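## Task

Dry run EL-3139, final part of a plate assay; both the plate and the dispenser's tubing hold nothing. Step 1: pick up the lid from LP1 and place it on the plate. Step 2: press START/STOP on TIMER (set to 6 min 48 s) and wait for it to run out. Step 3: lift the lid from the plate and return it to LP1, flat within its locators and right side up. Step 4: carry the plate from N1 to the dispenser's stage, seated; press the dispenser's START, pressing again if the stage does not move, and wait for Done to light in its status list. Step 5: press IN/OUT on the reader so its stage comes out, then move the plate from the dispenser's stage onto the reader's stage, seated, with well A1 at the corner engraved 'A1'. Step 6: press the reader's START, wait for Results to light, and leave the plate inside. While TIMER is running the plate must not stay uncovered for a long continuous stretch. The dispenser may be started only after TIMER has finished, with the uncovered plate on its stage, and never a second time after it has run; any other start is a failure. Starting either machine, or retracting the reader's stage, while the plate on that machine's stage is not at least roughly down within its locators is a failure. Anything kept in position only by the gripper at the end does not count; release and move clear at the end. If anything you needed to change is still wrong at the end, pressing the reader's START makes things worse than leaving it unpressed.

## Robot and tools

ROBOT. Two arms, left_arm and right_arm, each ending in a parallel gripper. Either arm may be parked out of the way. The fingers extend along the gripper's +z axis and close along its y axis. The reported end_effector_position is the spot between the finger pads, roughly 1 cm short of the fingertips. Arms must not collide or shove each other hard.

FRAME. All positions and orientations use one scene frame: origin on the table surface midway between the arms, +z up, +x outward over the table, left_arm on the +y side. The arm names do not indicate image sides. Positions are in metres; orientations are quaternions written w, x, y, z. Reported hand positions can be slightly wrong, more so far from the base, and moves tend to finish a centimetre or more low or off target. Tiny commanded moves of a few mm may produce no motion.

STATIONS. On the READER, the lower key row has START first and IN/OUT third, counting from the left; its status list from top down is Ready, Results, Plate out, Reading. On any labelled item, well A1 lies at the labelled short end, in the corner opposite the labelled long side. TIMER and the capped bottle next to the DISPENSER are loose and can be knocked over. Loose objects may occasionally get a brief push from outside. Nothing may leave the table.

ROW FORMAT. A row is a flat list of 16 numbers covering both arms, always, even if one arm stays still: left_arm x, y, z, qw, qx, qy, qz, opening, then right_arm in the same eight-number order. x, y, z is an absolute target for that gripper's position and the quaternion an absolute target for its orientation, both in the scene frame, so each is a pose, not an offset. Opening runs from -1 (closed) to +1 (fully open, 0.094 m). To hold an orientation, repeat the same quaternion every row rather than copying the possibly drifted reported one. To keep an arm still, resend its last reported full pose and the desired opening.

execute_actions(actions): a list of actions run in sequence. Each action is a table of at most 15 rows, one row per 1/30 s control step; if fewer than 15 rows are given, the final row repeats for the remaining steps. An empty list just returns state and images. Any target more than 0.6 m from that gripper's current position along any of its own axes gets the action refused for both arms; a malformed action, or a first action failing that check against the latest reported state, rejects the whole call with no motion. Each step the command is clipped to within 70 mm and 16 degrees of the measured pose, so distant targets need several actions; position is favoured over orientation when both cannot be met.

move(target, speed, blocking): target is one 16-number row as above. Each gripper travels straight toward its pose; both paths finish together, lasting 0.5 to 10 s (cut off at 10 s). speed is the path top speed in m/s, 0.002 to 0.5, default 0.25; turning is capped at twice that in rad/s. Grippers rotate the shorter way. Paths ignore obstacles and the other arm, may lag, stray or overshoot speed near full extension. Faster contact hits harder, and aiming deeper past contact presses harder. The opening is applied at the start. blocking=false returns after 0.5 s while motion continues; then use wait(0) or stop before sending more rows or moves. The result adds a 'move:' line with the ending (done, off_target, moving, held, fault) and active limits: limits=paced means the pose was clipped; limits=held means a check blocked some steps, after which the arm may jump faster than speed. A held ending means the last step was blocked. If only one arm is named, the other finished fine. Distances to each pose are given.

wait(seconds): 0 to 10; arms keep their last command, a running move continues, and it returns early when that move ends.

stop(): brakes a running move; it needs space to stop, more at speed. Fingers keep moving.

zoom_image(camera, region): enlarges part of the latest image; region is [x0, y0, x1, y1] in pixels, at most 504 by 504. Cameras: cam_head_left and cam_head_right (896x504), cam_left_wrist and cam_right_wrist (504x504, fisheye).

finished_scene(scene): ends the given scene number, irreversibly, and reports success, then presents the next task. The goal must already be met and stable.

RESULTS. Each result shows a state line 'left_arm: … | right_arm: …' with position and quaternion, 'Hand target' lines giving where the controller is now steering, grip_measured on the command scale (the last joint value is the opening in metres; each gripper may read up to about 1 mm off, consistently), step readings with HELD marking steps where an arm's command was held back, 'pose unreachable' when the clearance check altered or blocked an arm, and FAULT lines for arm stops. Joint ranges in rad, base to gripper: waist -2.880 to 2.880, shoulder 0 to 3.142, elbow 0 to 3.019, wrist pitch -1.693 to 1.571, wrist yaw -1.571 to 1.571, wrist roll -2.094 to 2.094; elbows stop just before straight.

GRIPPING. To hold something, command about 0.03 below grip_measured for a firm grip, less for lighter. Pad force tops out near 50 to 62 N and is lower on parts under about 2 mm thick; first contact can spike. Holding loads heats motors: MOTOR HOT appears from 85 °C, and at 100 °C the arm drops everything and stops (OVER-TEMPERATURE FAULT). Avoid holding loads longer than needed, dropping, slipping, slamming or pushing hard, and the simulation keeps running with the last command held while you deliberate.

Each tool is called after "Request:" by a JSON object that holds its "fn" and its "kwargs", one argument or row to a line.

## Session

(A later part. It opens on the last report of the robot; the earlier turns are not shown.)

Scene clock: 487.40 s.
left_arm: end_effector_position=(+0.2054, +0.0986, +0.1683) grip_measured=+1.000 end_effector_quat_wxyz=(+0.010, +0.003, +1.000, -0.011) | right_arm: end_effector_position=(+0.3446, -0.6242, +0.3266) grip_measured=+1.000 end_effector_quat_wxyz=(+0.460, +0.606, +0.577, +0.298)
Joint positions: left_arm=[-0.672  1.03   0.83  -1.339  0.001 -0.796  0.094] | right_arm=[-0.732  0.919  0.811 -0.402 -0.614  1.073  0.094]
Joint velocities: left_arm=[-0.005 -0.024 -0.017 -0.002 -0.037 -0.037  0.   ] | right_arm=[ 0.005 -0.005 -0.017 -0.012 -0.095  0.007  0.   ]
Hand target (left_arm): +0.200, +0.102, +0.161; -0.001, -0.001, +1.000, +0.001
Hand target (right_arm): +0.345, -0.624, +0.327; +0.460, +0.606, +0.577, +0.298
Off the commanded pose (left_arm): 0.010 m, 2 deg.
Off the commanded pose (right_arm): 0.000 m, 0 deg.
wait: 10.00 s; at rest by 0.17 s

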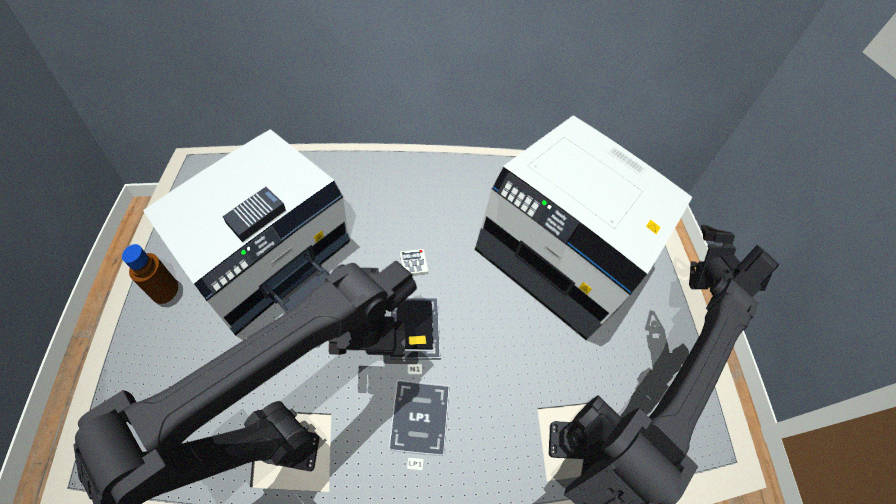

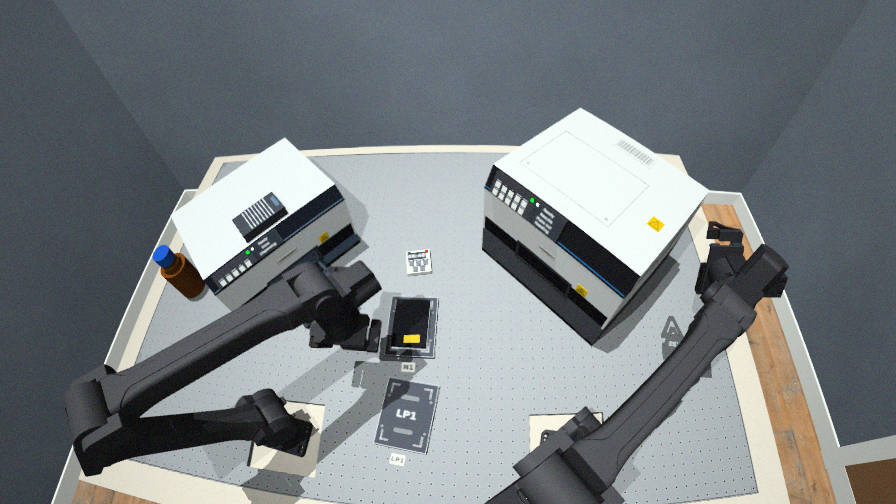

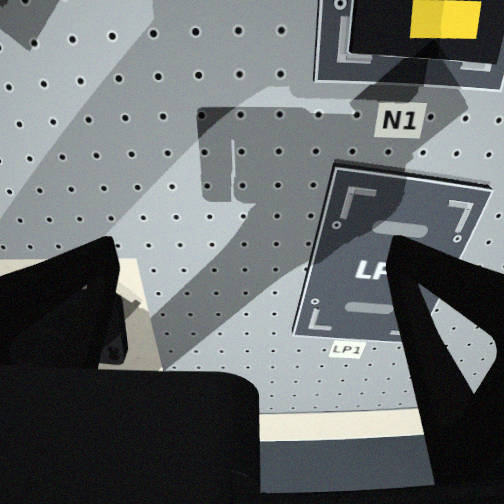

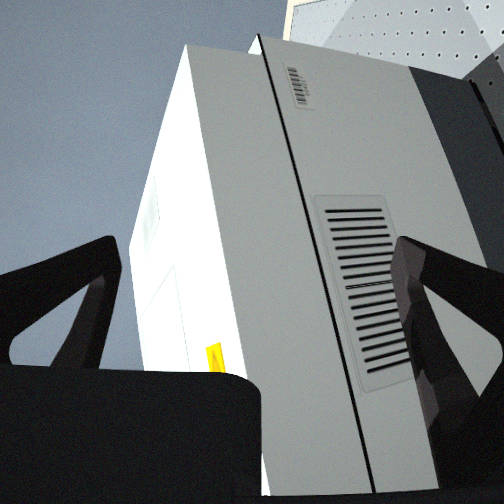

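The timer lamp is red, so I'm moving in for the lid.

Request:
{"fn": "move", "kwargs": {
  "target": [0.328,0.0,0.10,0,0,1,0,1,0.3446,-0.6242,0.3266,0.460,0.606,0.577,0.298,1]
}}

Request:
{"fn": "execute_actions", "kwargs": {
  "actions": [
    [[0.323,0.003,0.062,0,0,1,0,1,0.3446,-0.6242,0.3266,0.460,0.606,0.577,0.298,1]]
  ]
}}

Scene clock: 492.20 s.
left_arm: end_effector_position=(+0.3095, +0.0106, +0.0859) grip_measured=+1.000 end_effector_quat_wxyz=(-0.017, -0.002, +1.000, +0.016) | right_arm: end_effector_position=(+0.3446, -0.6242, +0.3266) grip_measured=+1.000 end_effector_quat_wxyz=(+0.460, +0.606, +0.577, +0.298)
Joint positions: left_arm=[-0.638  1.538  1.048 -1.127  0.001 -0.772  0.094] | right_arm=[-0.732  0.919  0.811 -0.402 -0.614  1.073  0.094]
Joint velocities: left_arm=[-0.005  0.005  0.012  0.017 -0.022 -0.037  0.   ] | right_arm=[-0.005  0.015 -0.007  0.007  0.081 -0.022  0.   ]
Hand target (left_arm): +0.327, -0.001, +0.100; +0.001, -0.000, +1.000, +0.000
Hand target (right_arm): +0.345, -0.624, +0.327; +0.460, +0.606, +0.577, +0.298
Off the commanded pose (left_arm): 0.026 m, 3 deg.
Off the commanded pose (right_arm): 0.000 m, 0 deg.
move: off_target (left_arm)

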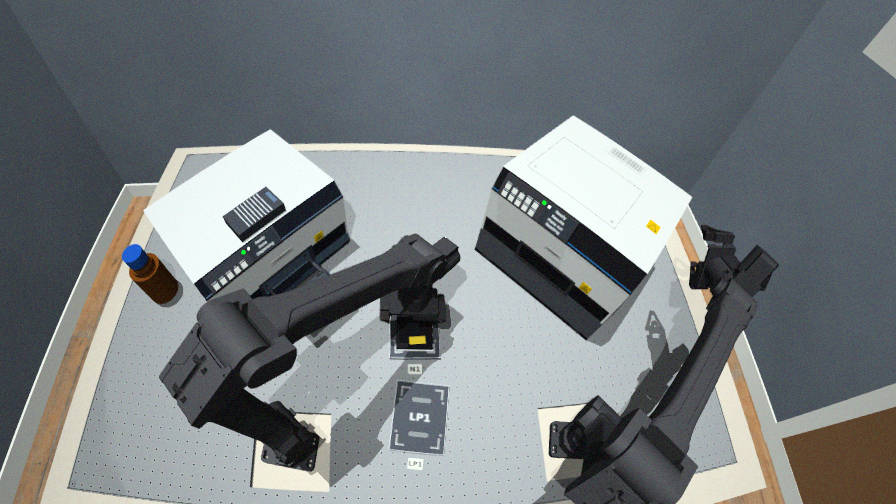

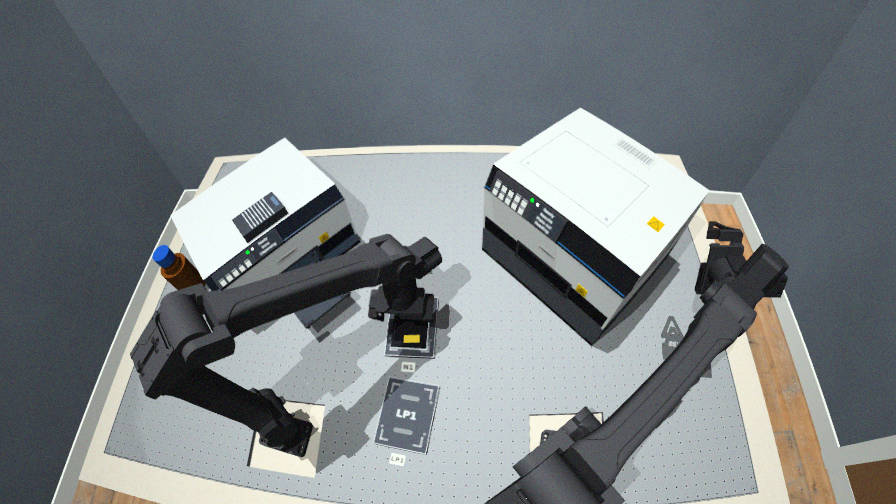

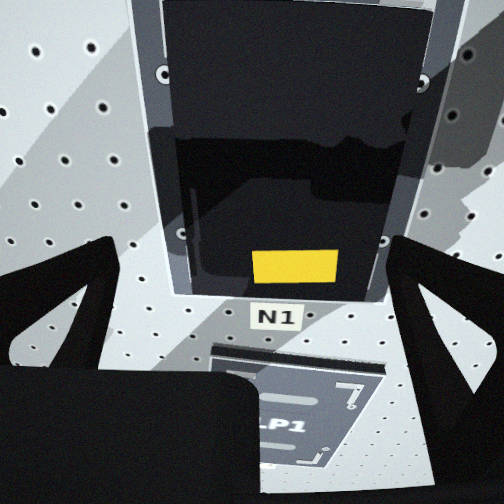

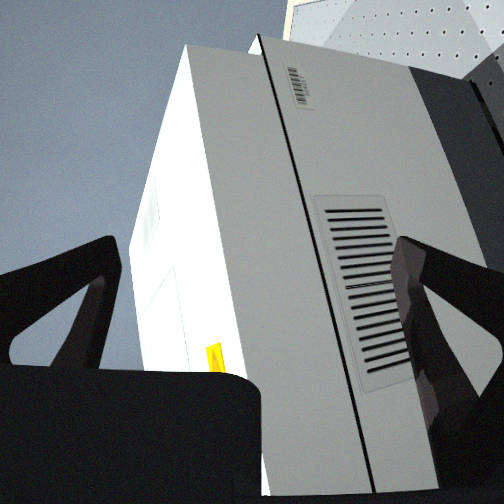

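Scene clock: 492.70 s.
left_arm: end_effector_position=(+0.3241, -0.0035, +0.0746) grip_measured=+1.000 end_effector_quat_wxyz=(+0.008, -0.002, +1.000, -0.008) | right_arm: end_effector_position=(+0.3446, -0.6242, +0.3266) grip_measured=+1.000 end_effector_quat_wxyz=(+0.460, +0.606, +0.577, +0.298)
Joint positions: left_arm=[-0.638  1.561  1.042 -1.03   0.001 -0.772  0.094] | right_arm=[-0.732  0.919  0.811 -0.402 -0.614  1.073  0.094]
Joint velocities: left_arm=[ 0.005  0.015 -0.002 -0.017 -0.037 -0.007  0.   ] | right_arm=[-0.005  0.005 -0.022  0.012 -0.037  0.022  0.   ]
Hand target (left_arm): +0.323, +0.003, +0.062; -0.000, +0.000, +1.000, -0.000
Hand target (right_arm): +0.345, -0.624, +0.327; +0.460, +0.606, +0.577, +0.298
Off the commanded pose (left_arm): 0.014 m, 1 deg.
Off the commanded pose (right_arm): 0.000 m, 0 deg.
Step readings (end_effector_position):
0: left_arm (+0.3095, +0.0106, +0.0859) | right_arm (+0.3446, -0.6242, +0.3266)
1: left_arm (+0.3118, +0.0084, +0.0847) | right_arm (+0.3446, -0.6242, +0.3266)
2: left_arm (+0.3161, +0.0043, +0.0835) | right_arm (+0.3446, -0.6242, +0.3266)
4: left_arm (+0.3217, -0.0012, +0.0803) | right_arm (+0.3446, -0.6242, +0.3266)
8: left_arm (+0.3241, -0.0035, +0.0754) | right_arm (+0.3446, -0.6242, +0.3266)
15: end_effector_position above

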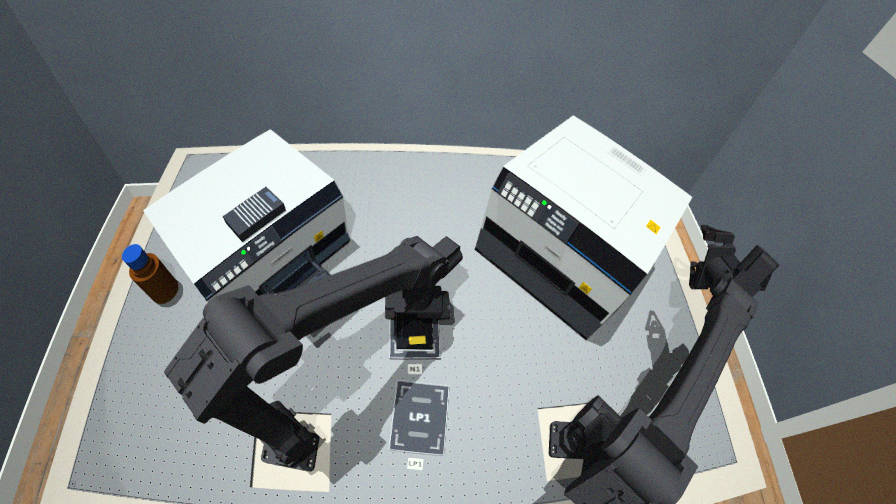

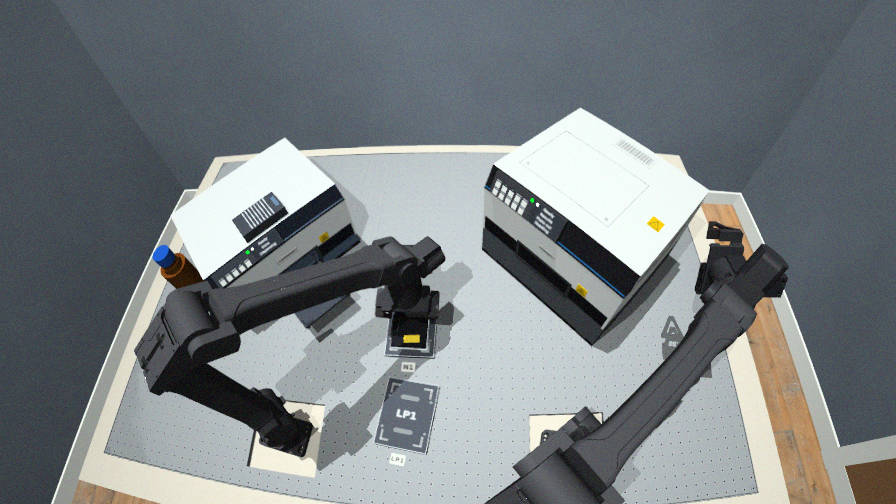

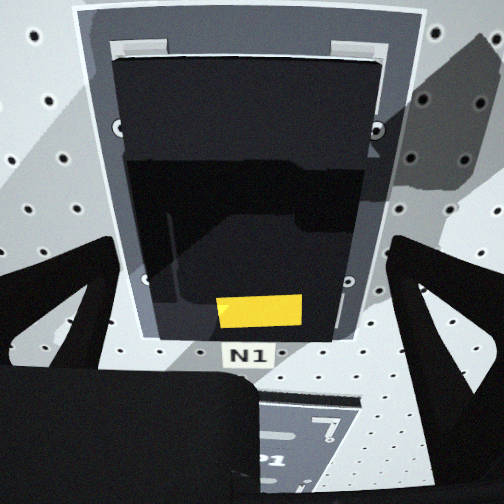

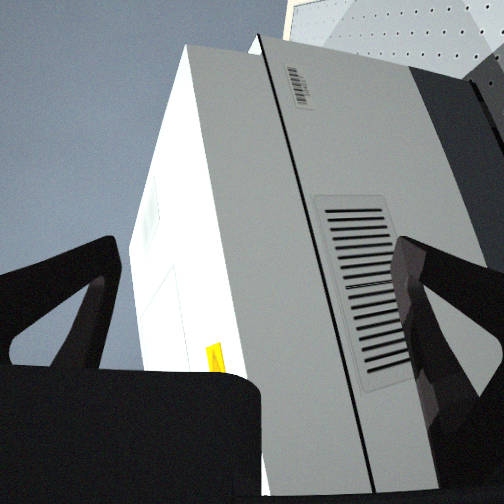

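Request:
{"fn": "execute_actions", "kwargs": {
  "actions": [
    [[0.323,0.006,0.050,-0.008,0.004,1,0.008,1,0.3446,-0.6242,0.3266,0.460,0.606,0.577,0.298,1]],
    [[0.323,0.005,0.039,-0.008,0.004,1,0.008,1,0.3446,-0.6242,0.3266,0.460,0.606,0.577,0.298,1]]
  ]
}}

Scene clock: 495.50 s.
left_arm: end_effector_position=(+0.3238, -0.0010, +0.0509) grip_measured=+1.000 end_effector_quat_wxyz=(-0.001, +0.002, +1.000, +0.000) | right_arm: end_effector_position=(+0.3446, -0.6242, +0.3266) grip_measured=+1.000 end_effector_quat_wxyz=(+0.460, +0.606, +0.577, +0.298)
Joint positions: left_arm=[-0.634  1.605  1.023 -0.991  0.001 -0.761  0.094] | right_arm=[-0.732  0.919  0.811 -0.402 -0.614  1.073  0.094]
Joint velocities: left_arm=[ 0.005 -0.005 -0.012 -0.027 -0.007  0.037  0.   ] | right_arm=[-0.015 -0.005 -0.002 -0.002  0.007  0.007  0.   ]
Hand target (left_arm): +0.323, +0.005, +0.039; -0.008, +0.004, +1.000, +0.008
Hand target (right_arm): +0.345, -0.624, +0.327; +0.460, +0.606, +0.577, +0.298
Off the commanded pose (left_arm): 0.013 m, 1 deg.
Off the commanded pose (right_arm): 0.000 m, 0 deg.
Step readings (end_effector_position; steps 1 to 15: 1st action; 16 to 30: 2nd action):
0: left_arm (+0.3241, -0.0035, +0.0746) | right_arm (+0.3446, -0.6242, +0.3266)
1: left_arm (+0.3241, -0.0033, +0.0739) | right_arm (+0.3446, -0.6242, +0.3266)
2: left_arm (+0.3244, -0.0033, +0.0729) | right_arm (+0.3446, -0.6242, +0.3266)
4: left_arm (+0.3242, -0.0025, +0.0693) | right_arm (+0.3446, -0.6242, +0.3266)
8: left_arm (+0.3231, -0.0003, +0.0622) | right_arm (+0.3446, -0.6242, +0.3266)
15: left_arm (+0.3229, -0.0001, +0.0608) | right_arm (+0.3446, -0.6242, +0.3266)
16: left_arm (+0.3232, -0.0004, +0.0600) | right_arm (+0.3446, -0.6242, +0.3266)
17: left_arm (+0.3241, -0.0013, +0.0591) | right_arm (+0.3446, -0.6242, +0.3266)
19: left_arm (+0.3248, -0.0019, +0.0565) | right_arm (+0.3446, -0.6242, +0.3266)
23: left_arm (+0.3240, -0.0011, +0.0519) | right_arm (+0.3446, -0.6242, +0.3266)
30: end_effector_position above

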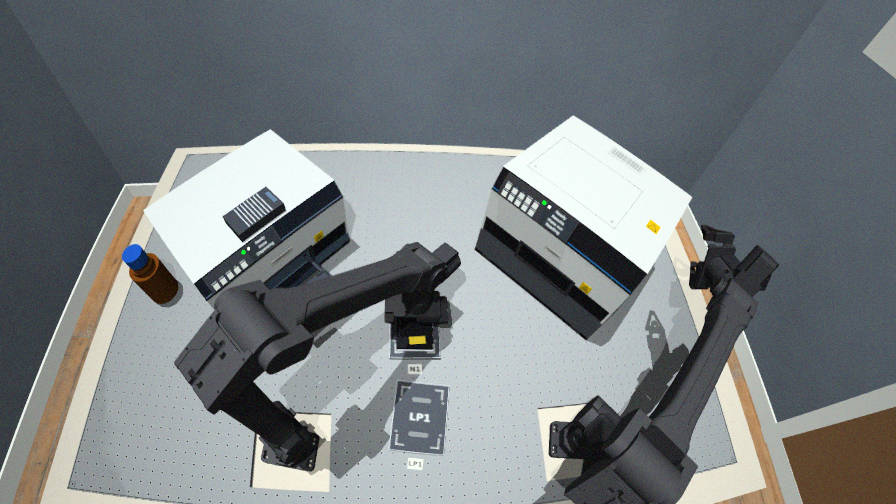

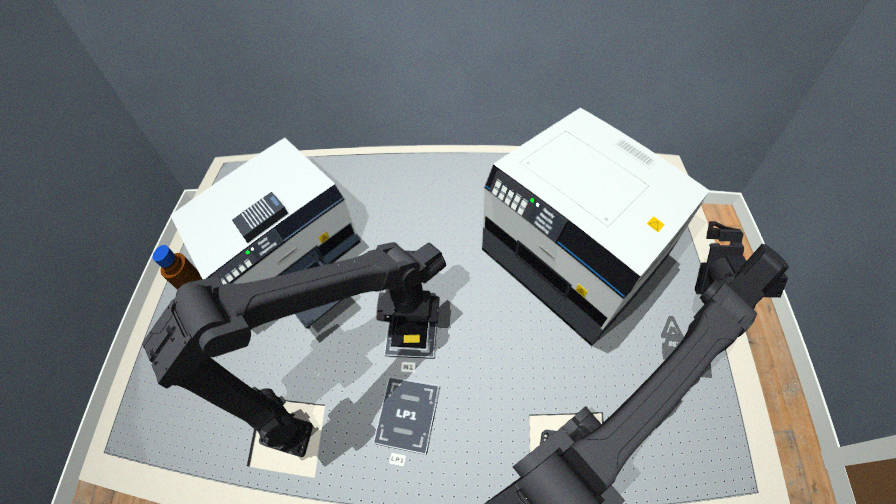

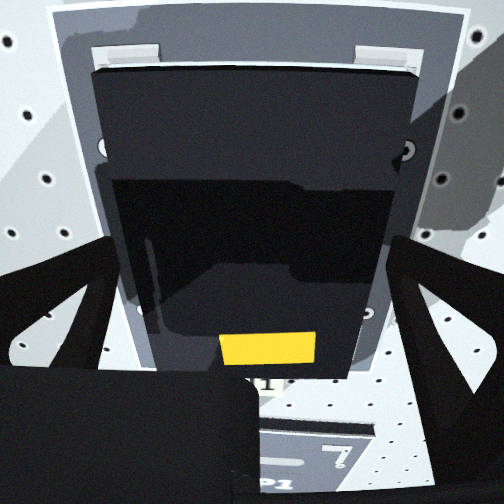

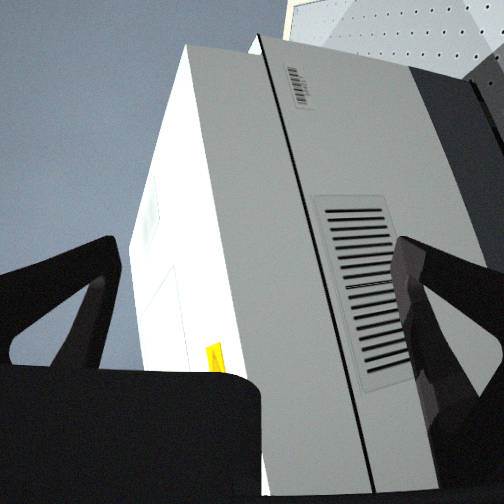

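Request:
{"fn": "execute_actions", "kwargs": {
  "actions": [
    [[0.323,0.005,0.0365,-0.010,0.004,1,0.010,1,0.3446,-0.6242,0.3266,0.460,0.606,0.577,0.298,1]],
    [[0.323,0.005,0.0365,-0.010,0.004,1,0.010,0.74,0.3446,-0.6242,0.3266,0.460,0.606,0.577,0.298,1]]
  ]
}}

Request:
{"fn": "execute_actions", "kwargs": {
  "actions": [
    [[0.327,-0.004,0.085,0.025,0.004,1,-0.025,0.74,0.3446,-0.6242,0.3266,0.460,0.606,0.577,0.298,1]],
    [[0.327,-0.004,0.105,0.015,0.004,1,-0.015,0.74,0.3446,-0.6242,0.3266,0.460,0.606,0.577,0.298,1]]
  ]
}}

Scene clock: 499.07 s.
left_arm: end_effector_position=(+0.3237, -0.0008, +0.0492) grip_measured=+0.770 end_effector_quat_wxyz=(-0.002, +0.002, +1.000, +0.002) | right_arm: end_effector_position=(+0.3446, -0.6242, +0.3266) grip_measured=+1.000 end_effector_quat_wxyz=(+0.460, +0.606, +0.577, +0.298)
Joint positions: left_arm=[-0.634  1.609  1.023 -0.99   0.001 -0.761  0.083] | right_arm=[-0.732  0.919  0.811 -0.402 -0.614  1.073  0.094]
Joint velocities: left_arm=[ 0.015 -0.005 -0.002 -0.002 -0.007  0.037  0.   ] | right_arm=[-0.015 -0.005 -0.002 -0.002  0.051 -0.11   0.   ]
Hand target (left_arm): +0.323, +0.005, +0.037; -0.010, +0.004, +1.000, +0.010
Hand target (right_arm): +0.345, -0.624, +0.327; +0.460, +0.606, +0.577, +0.298
Off the commanded pose (left_arm): 0.014 m, 1 deg.
Off the commanded pose (right_arm): 0.000 m, 0 deg.
Step readings (end_effector_position; steps 1 to 15: 1st action; 16 to 30: 2nd action):
0: left_arm (+0.3238, -0.0010, +0.0509) | right_arm (+0.3446, -0.6242, +0.3266)
1: left_arm (+0.3238, -0.0010, +0.0507) | right_arm (+0.3446, -0.6242, +0.3266)
2: left_arm (+0.3238, -0.0010, +0.0507) | right_arm (+0.3446, -0.6242, +0.3266)
4: left_arm (+0.3238, -0.0009, +0.0503) | right_arm (+0.3446, -0.6242, +0.3266)
8: left_arm (+0.3236, -0.0008, +0.0495) | right_arm (+0.3446, -0.6242, +0.3266)
15: left_arm (+0.3236, -0.0008, +0.0494) | right_arm (+0.3446, -0.6242, +0.3266)
16: left_arm (+0.3236, -0.0008, +0.0494) | right_arm (+0.3446, -0.6242, +0.3266)
17: left_arm (+0.3236, -0.0008, +0.0494) | right_arm (+0.3446, -0.6242, +0.3266)
19: left_arm (+0.3237, -0.0008, +0.0494) | right_arm (+0.3446, -0.6242, +0.3266)
23: left_arm (+0.3237, -0.0008, +0.0492) | right_arm (+0.3446, -0.6242, +0.3266)
30: end_effector_position above

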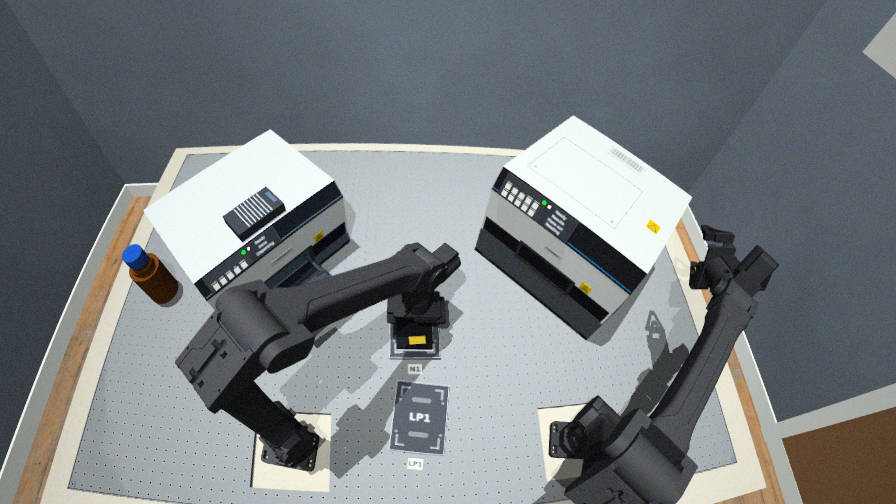

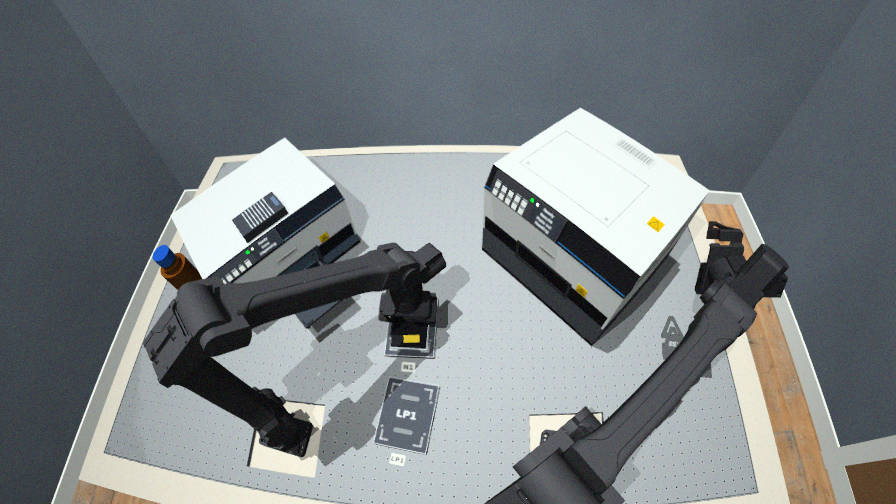

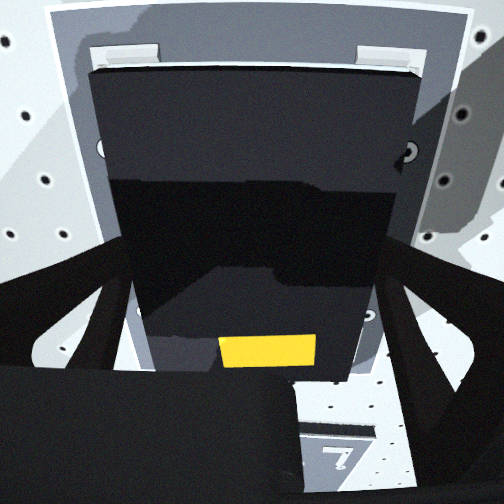

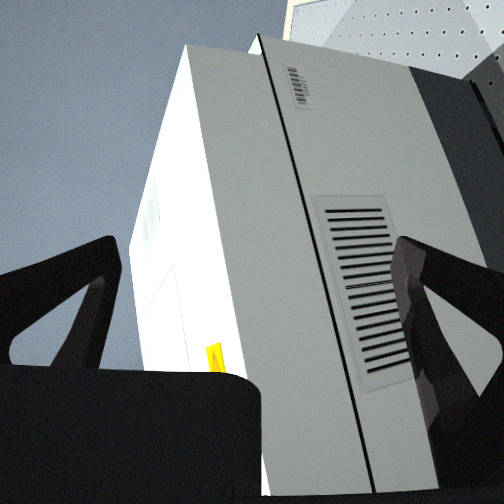

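Scene clock: 500.07 s.
left_arm: end_effector_position=(+0.3124, +0.0099, +0.0879) grip_measured=+0.770 end_effector_quat_wxyz=(+0.001, +0.002, +1.000, -0.001) | right_arm: end_effector_position=(+0.3446, -0.6242, +0.3266) grip_measured=+1.000 end_effector_quat_wxyz=(+0.460, +0.606, +0.577, +0.298)
Joint positions: left_arm=[-0.634  1.512  1.025 -1.081  0.001 -0.761  0.083] | right_arm=[-0.732  0.919  0.811 -0.402 -0.614  1.073  0.094]
Joint velocities: left_arm=[-0.005 -0.005 -0.007  0.002 -0.007  0.037 -0.001] | right_arm=[ 0.005  0.005 -0.007  0.002  0.022  0.007  0.   ]
Hand target (left_arm): +0.326, -0.003, +0.105; +0.015, +0.004, +1.000, -0.015
Hand target (right_arm): +0.345, -0.624, +0.327; +0.460, +0.606, +0.577, +0.298
Off the commanded pose (left_arm): 0.026 m, 2 deg.
Off the commanded pose (right_arm): 0.000 m, 0 deg.
Step readings (end_effector_position; steps 1 to 15: 1st action; 16 to 30: 2nd action):
0: left_arm (+0.3237, -0.0008, +0.0492) | right_arm (+0.3446, -0.6242, +0.3266)
1: left_arm (+0.3239, -0.0011, +0.0512) | right_arm (+0.3446, -0.6242, +0.3266)
2: left_arm (+0.3239, -0.0011, +0.0540) | right_arm (+0.3446, -0.6242, +0.3266)
4: left_arm (+0.3252, -0.0023, +0.0647) | right_arm (+0.3446, -0.6242, +0.3266)
8: left_arm (+0.3270, -0.0040, +0.0848) | right_arm (+0.3446, -0.6242, +0.3266)
15: left_arm (+0.3269, -0.0039, +0.0878) | right_arm (+0.3446, -0.6242, +0.3266)
16: left_arm (+0.3246, -0.0017, +0.0881) | right_arm (+0.3446, -0.6242, +0.3266)
17: left_arm (+0.3205, +0.0022, +0.0880) | right_arm (+0.3446, -0.6242, +0.3266)
19: left_arm (+0.3152, +0.0073, +0.0879) | right_arm (+0.3446, -0.6242, +0.3266)
23: left_arm (+0.3126, +0.0097, +0.0879) | right_arm (+0.3446, -0.6242, +0.3266)
30: end_effector_position above

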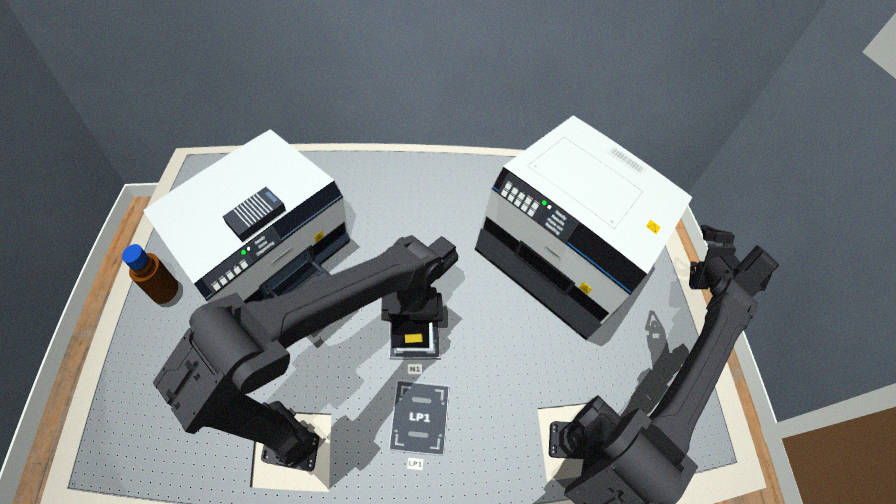

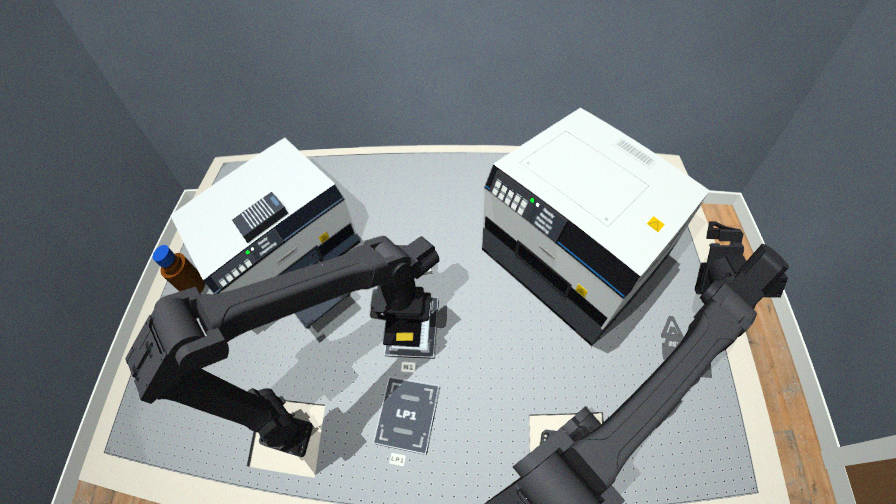

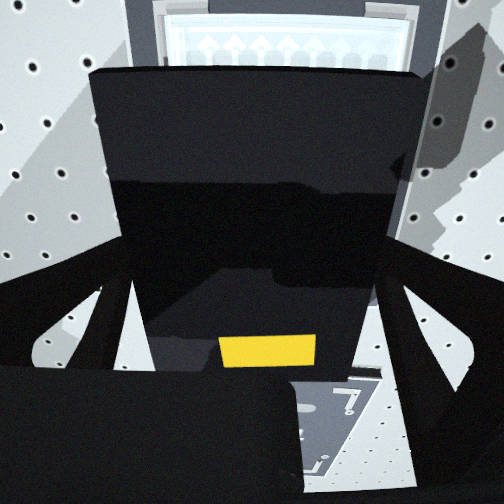

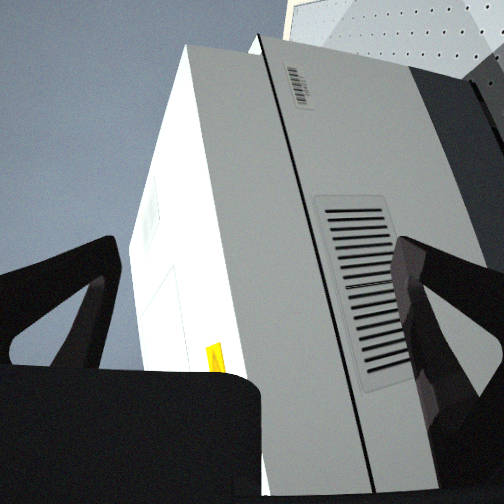

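Request:
{"fn": "move", "kwargs": {
  "target": [0.093,-0.002,0.075,0,0.060,0.998,0.0,0.74,0.3446,-0.6242,0.3266,0.460,0.606,0.577,0.298,1]
}}

Request:
{"fn": "execute_actions", "kwargs": {
  "actions": [
    [[0.093,-0.002,0.05,0,0.060,0.998,0.008,0.74,0.3446,-0.6242,0.3266,0.460,0.606,0.577,0.298,1]]
  ]
}}

Request:
{"fn": "zoom_image", "kwargs": {
  "camera": "cam_head_right",
  "region": [360,270,480,390]
}}

Scene clock: 504.20 s.
left_arm: end_effector_position=(+0.0897, -0.0029, +0.0769) grip_measured=+0.770 end_effector_quat_wxyz=(-0.005, +0.070, +0.997, +0.006) | right_arm: end_effector_position=(+0.3446, -0.6242, +0.3266) grip_measured=+1.000 end_effector_quat_wxyz=(+0.460, +0.606, +0.577, +0.298)
Joint positions: left_arm=[-1.203  1.268  0.749 -1.066  0.007 -1.192  0.083] | right_arm=[-0.732  0.919  0.811 -0.402 -0.614  1.073  0.094]
Joint velocities: left_arm=[-0.005 -0.015  0.007 -0.002 -0.037  0.007  0.   ] | right_arm=[ 0.005  0.015 -0.007  0.002 -0.022 -0.081  0.   ]
Hand target (left_arm): +0.091, -0.000, +0.075; -0.004, +0.060, +0.998, +0.002
Hand target (right_arm): +0.345, -0.624, +0.327; +0.460, +0.606, +0.577, +0.298
Off the commanded pose (left_arm): 0.004 m, 1 deg.
Off the commanded pose (right_arm): 0.000 m, 0 deg.
move: done

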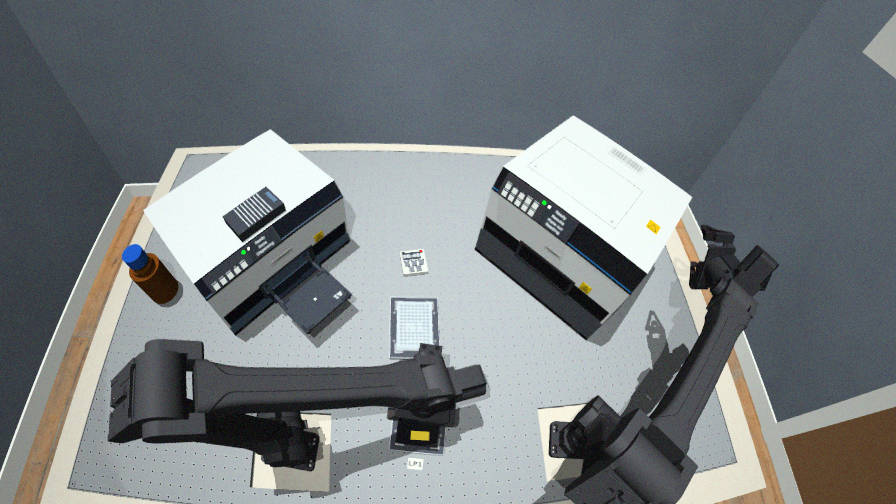

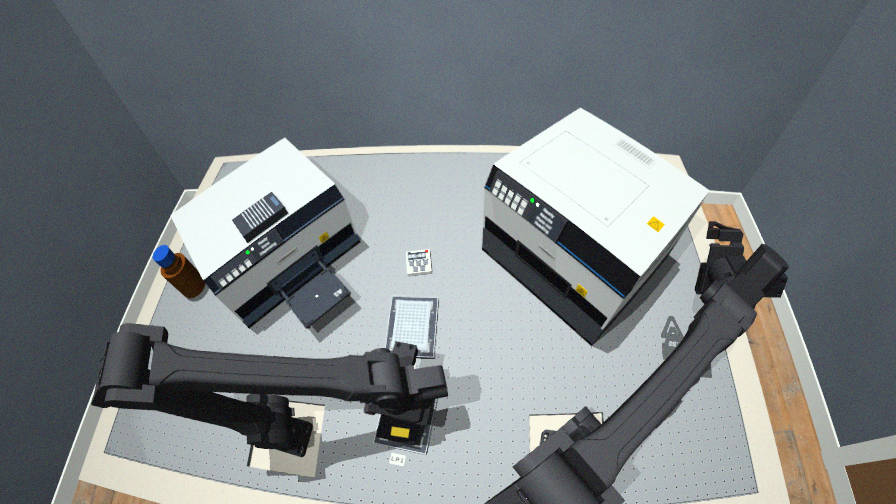

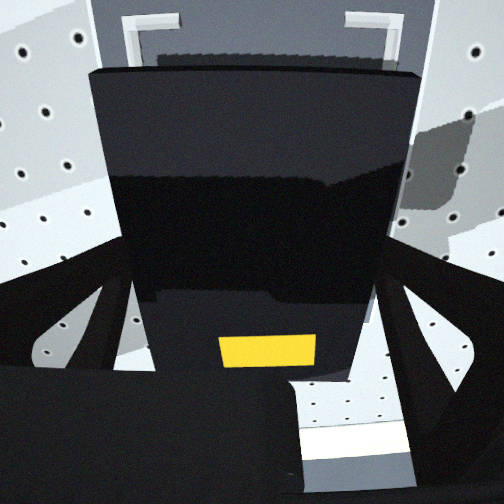

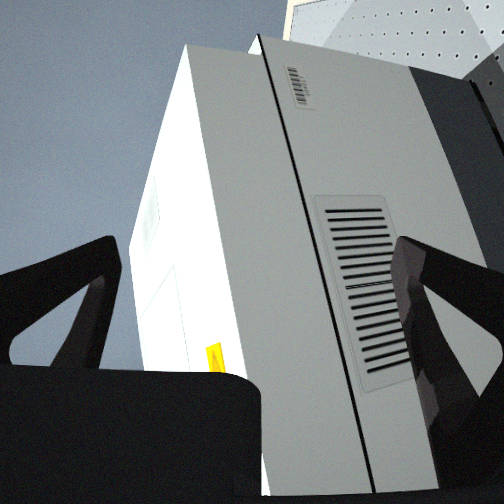

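Scene clock: 504.70 s.
left_arm: end_effector_position=(+0.0915, -0.0054, +0.0557) grip_measured=+0.770 end_effector_quat_wxyz=(-0.001, +0.069, +0.998, +0.003) | right_arm: end_effector_position=(+0.3446, -0.6242, +0.3266) grip_measured=+1.000 end_effector_quat_wxyz=(+0.460, +0.606, +0.577, +0.298)
Joint positions: left_arm=[-1.203  1.308  0.719 -0.988 -0.001 -1.195  0.083] | right_arm=[-0.732  0.919  0.811 -0.402 -0.614  1.073  0.094]
Joint velocities: left_arm=[-0.024 -0.015 -0.022 -0.002 -0.022  0.081  0.   ] | right_arm=[-0.005  0.005  0.002  0.002  0.081 -0.022  0.   ]
Hand target (left_arm): +0.093, -0.002, +0.050; +0.000, +0.060, +0.998, +0.008
Hand target (right_arm): +0.345, -0.624, +0.327; +0.460, +0.606, +0.577, +0.298
Off the commanded pose (left_arm): 0.007 m, 1 deg.
Off the commanded pose (right_arm): 0.000 m, 0 deg.
Step readings (end_effector_position):
0: left_arm (+0.0897, -0.0029, +0.0769) | right_arm (+0.3446, -0.6242, +0.3266)
1: left_arm (+0.0906, -0.0041, +0.0750) | right_arm (+0.3446, -0.6242, +0.3266)
2: left_arm (+0.0917, -0.0067, +0.0724) | right_arm (+0.3446, -0.6242, +0.3266)
4: left_arm (+0.0920, -0.0073, +0.0657) | right_arm (+0.3446, -0.6242, +0.3266)
8: left_arm (+0.0914, -0.0047, +0.0564) | right_arm (+0.3446, -0.6242, +0.3266)
15: end_effector_position above

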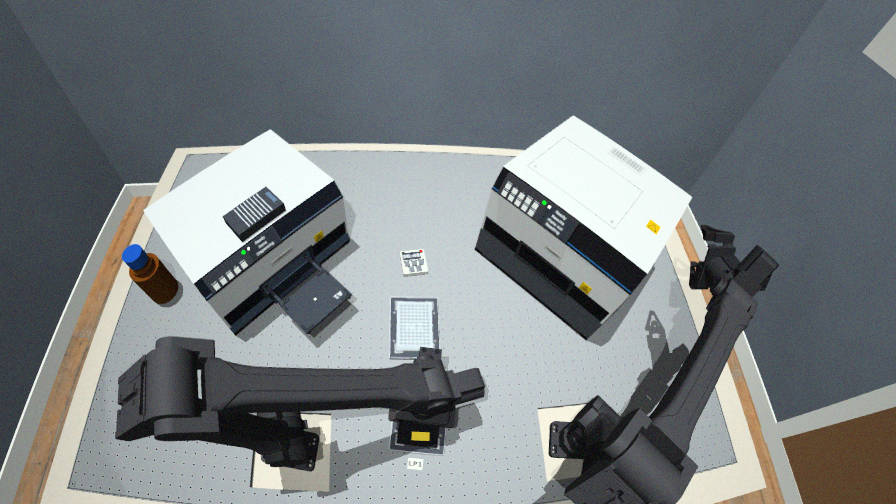

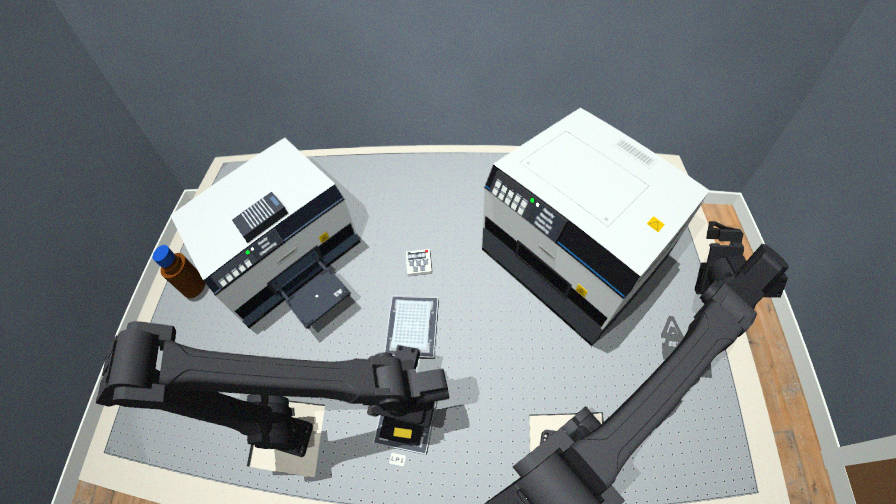

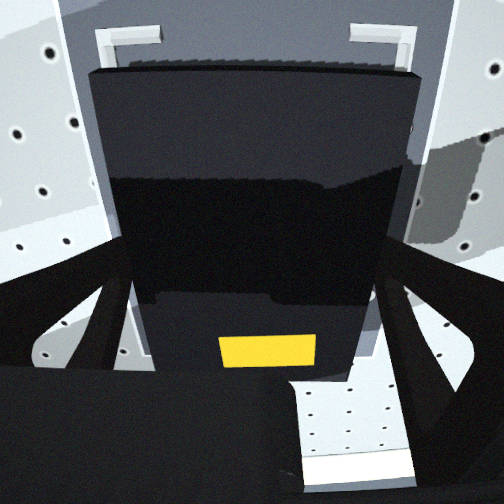

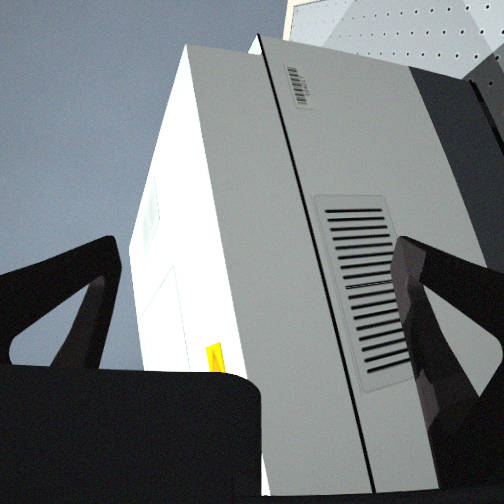

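Region (360, 270, 480, 390) of cam_head_right's 896x504 image, scaled by 4.200, with more detail than that image has.

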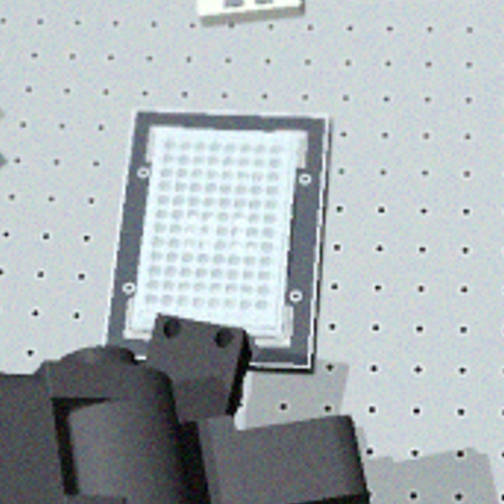

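Request:
{"fn": "execute_actions", "kwargs": {
  "actions": [
    [[0.0995,-0.002,0.047,0,0.050,0.998,0.008,0.74,0.3446,-0.6242,0.3266,0.460,0.606,0.577,0.298,1]]
  ]
}}

Scene clock: 506.43 s.
left_arm: end_effector_position=(+0.0974, -0.0063, +0.0555) grip_measured=+0.770 end_effector_quat_wxyz=(+0.001, +0.060, +0.998, -0.001) | right_arm: end_effector_position=(+0.3446, -0.6242, +0.3266) grip_measured=+1.000 end_effector_quat_wxyz=(+0.460, +0.606, +0.577, +0.298)
Joint positions: left_arm=[-1.185  1.309  0.719 -0.979 -0.001 -1.195  0.083] | right_arm=[-0.732  0.919  0.811 -0.402 -0.614  1.073  0.094]
Joint velocities: left_arm=[ 0.015 -0.005 -0.002 -0.012  0.007 -0.066 -0.002] | right_arm=[-0.005 -0.005  0.007 -0.012  0.037  0.007  0.   ]
Hand target (left_arm): +0.100, -0.002, +0.047; +0.000, +0.050, +0.999, +0.008
Hand target (right_arm): +0.345, -0.624, +0.327; +0.460, +0.606, +0.577, +0.298
Off the commanded pose (left_arm): 0.010 m, 2 deg.
Off the commanded pose (right_arm): 0.000 m, 0 deg.
Step readings (end_effector_position):
0: left_arm (+0.0915, -0.0054, +0.0557) | right_arm (+0.3446, -0.6242, +0.3266)
1: left_arm (+0.0920, -0.0057, +0.0557) | right_arm (+0.3446, -0.6242, +0.3266)
2: left_arm (+0.0929, -0.0061, +0.0557) | right_arm (+0.3446, -0.6242, +0.3266)
4: left_arm (+0.0954, -0.0065, +0.0557) | right_arm (+0.3446, -0.6242, +0.3266)
8: left_arm (+0.0974, -0.0063, +0.0556) | right_arm (+0.3446, -0.6242, +0.3266)
15: end_effector_position above

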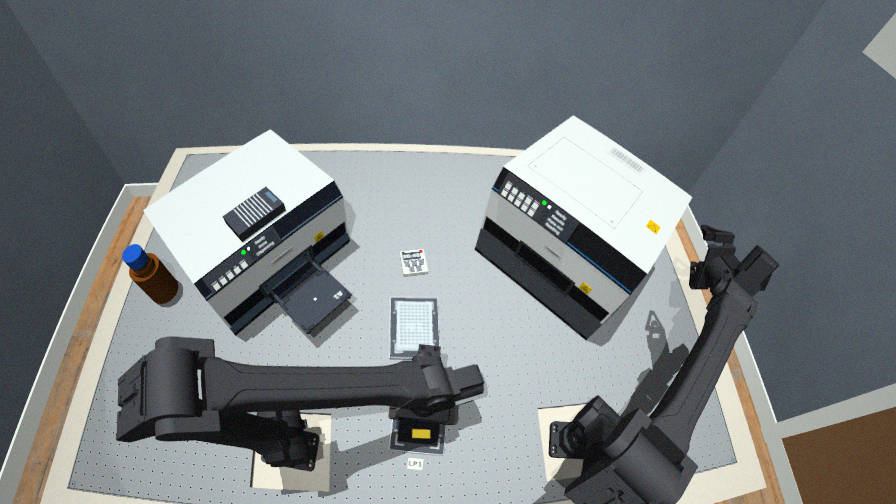

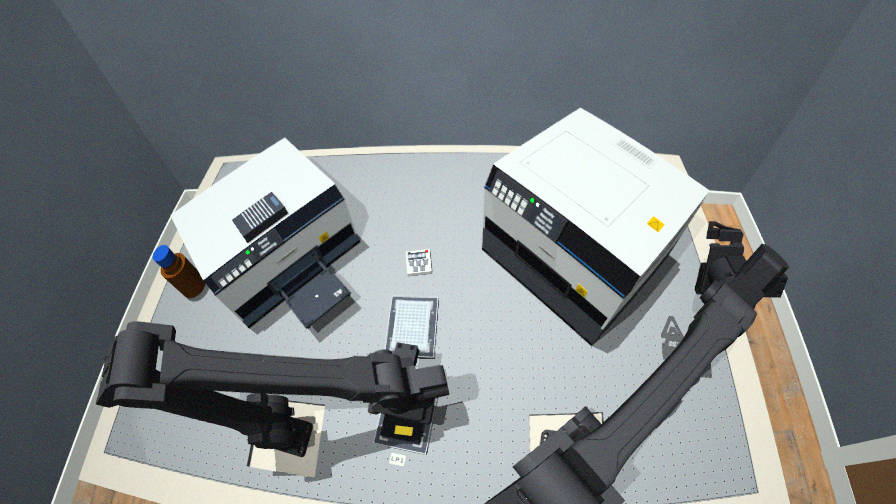

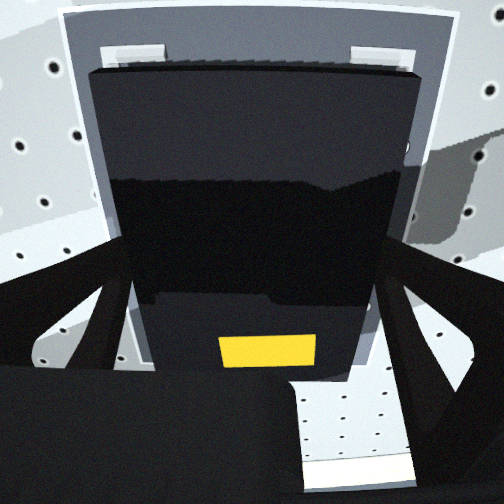

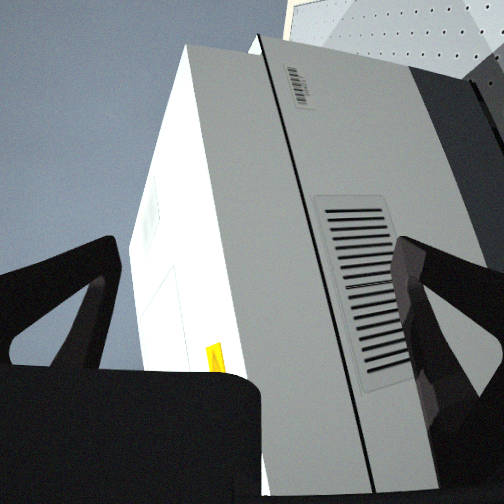

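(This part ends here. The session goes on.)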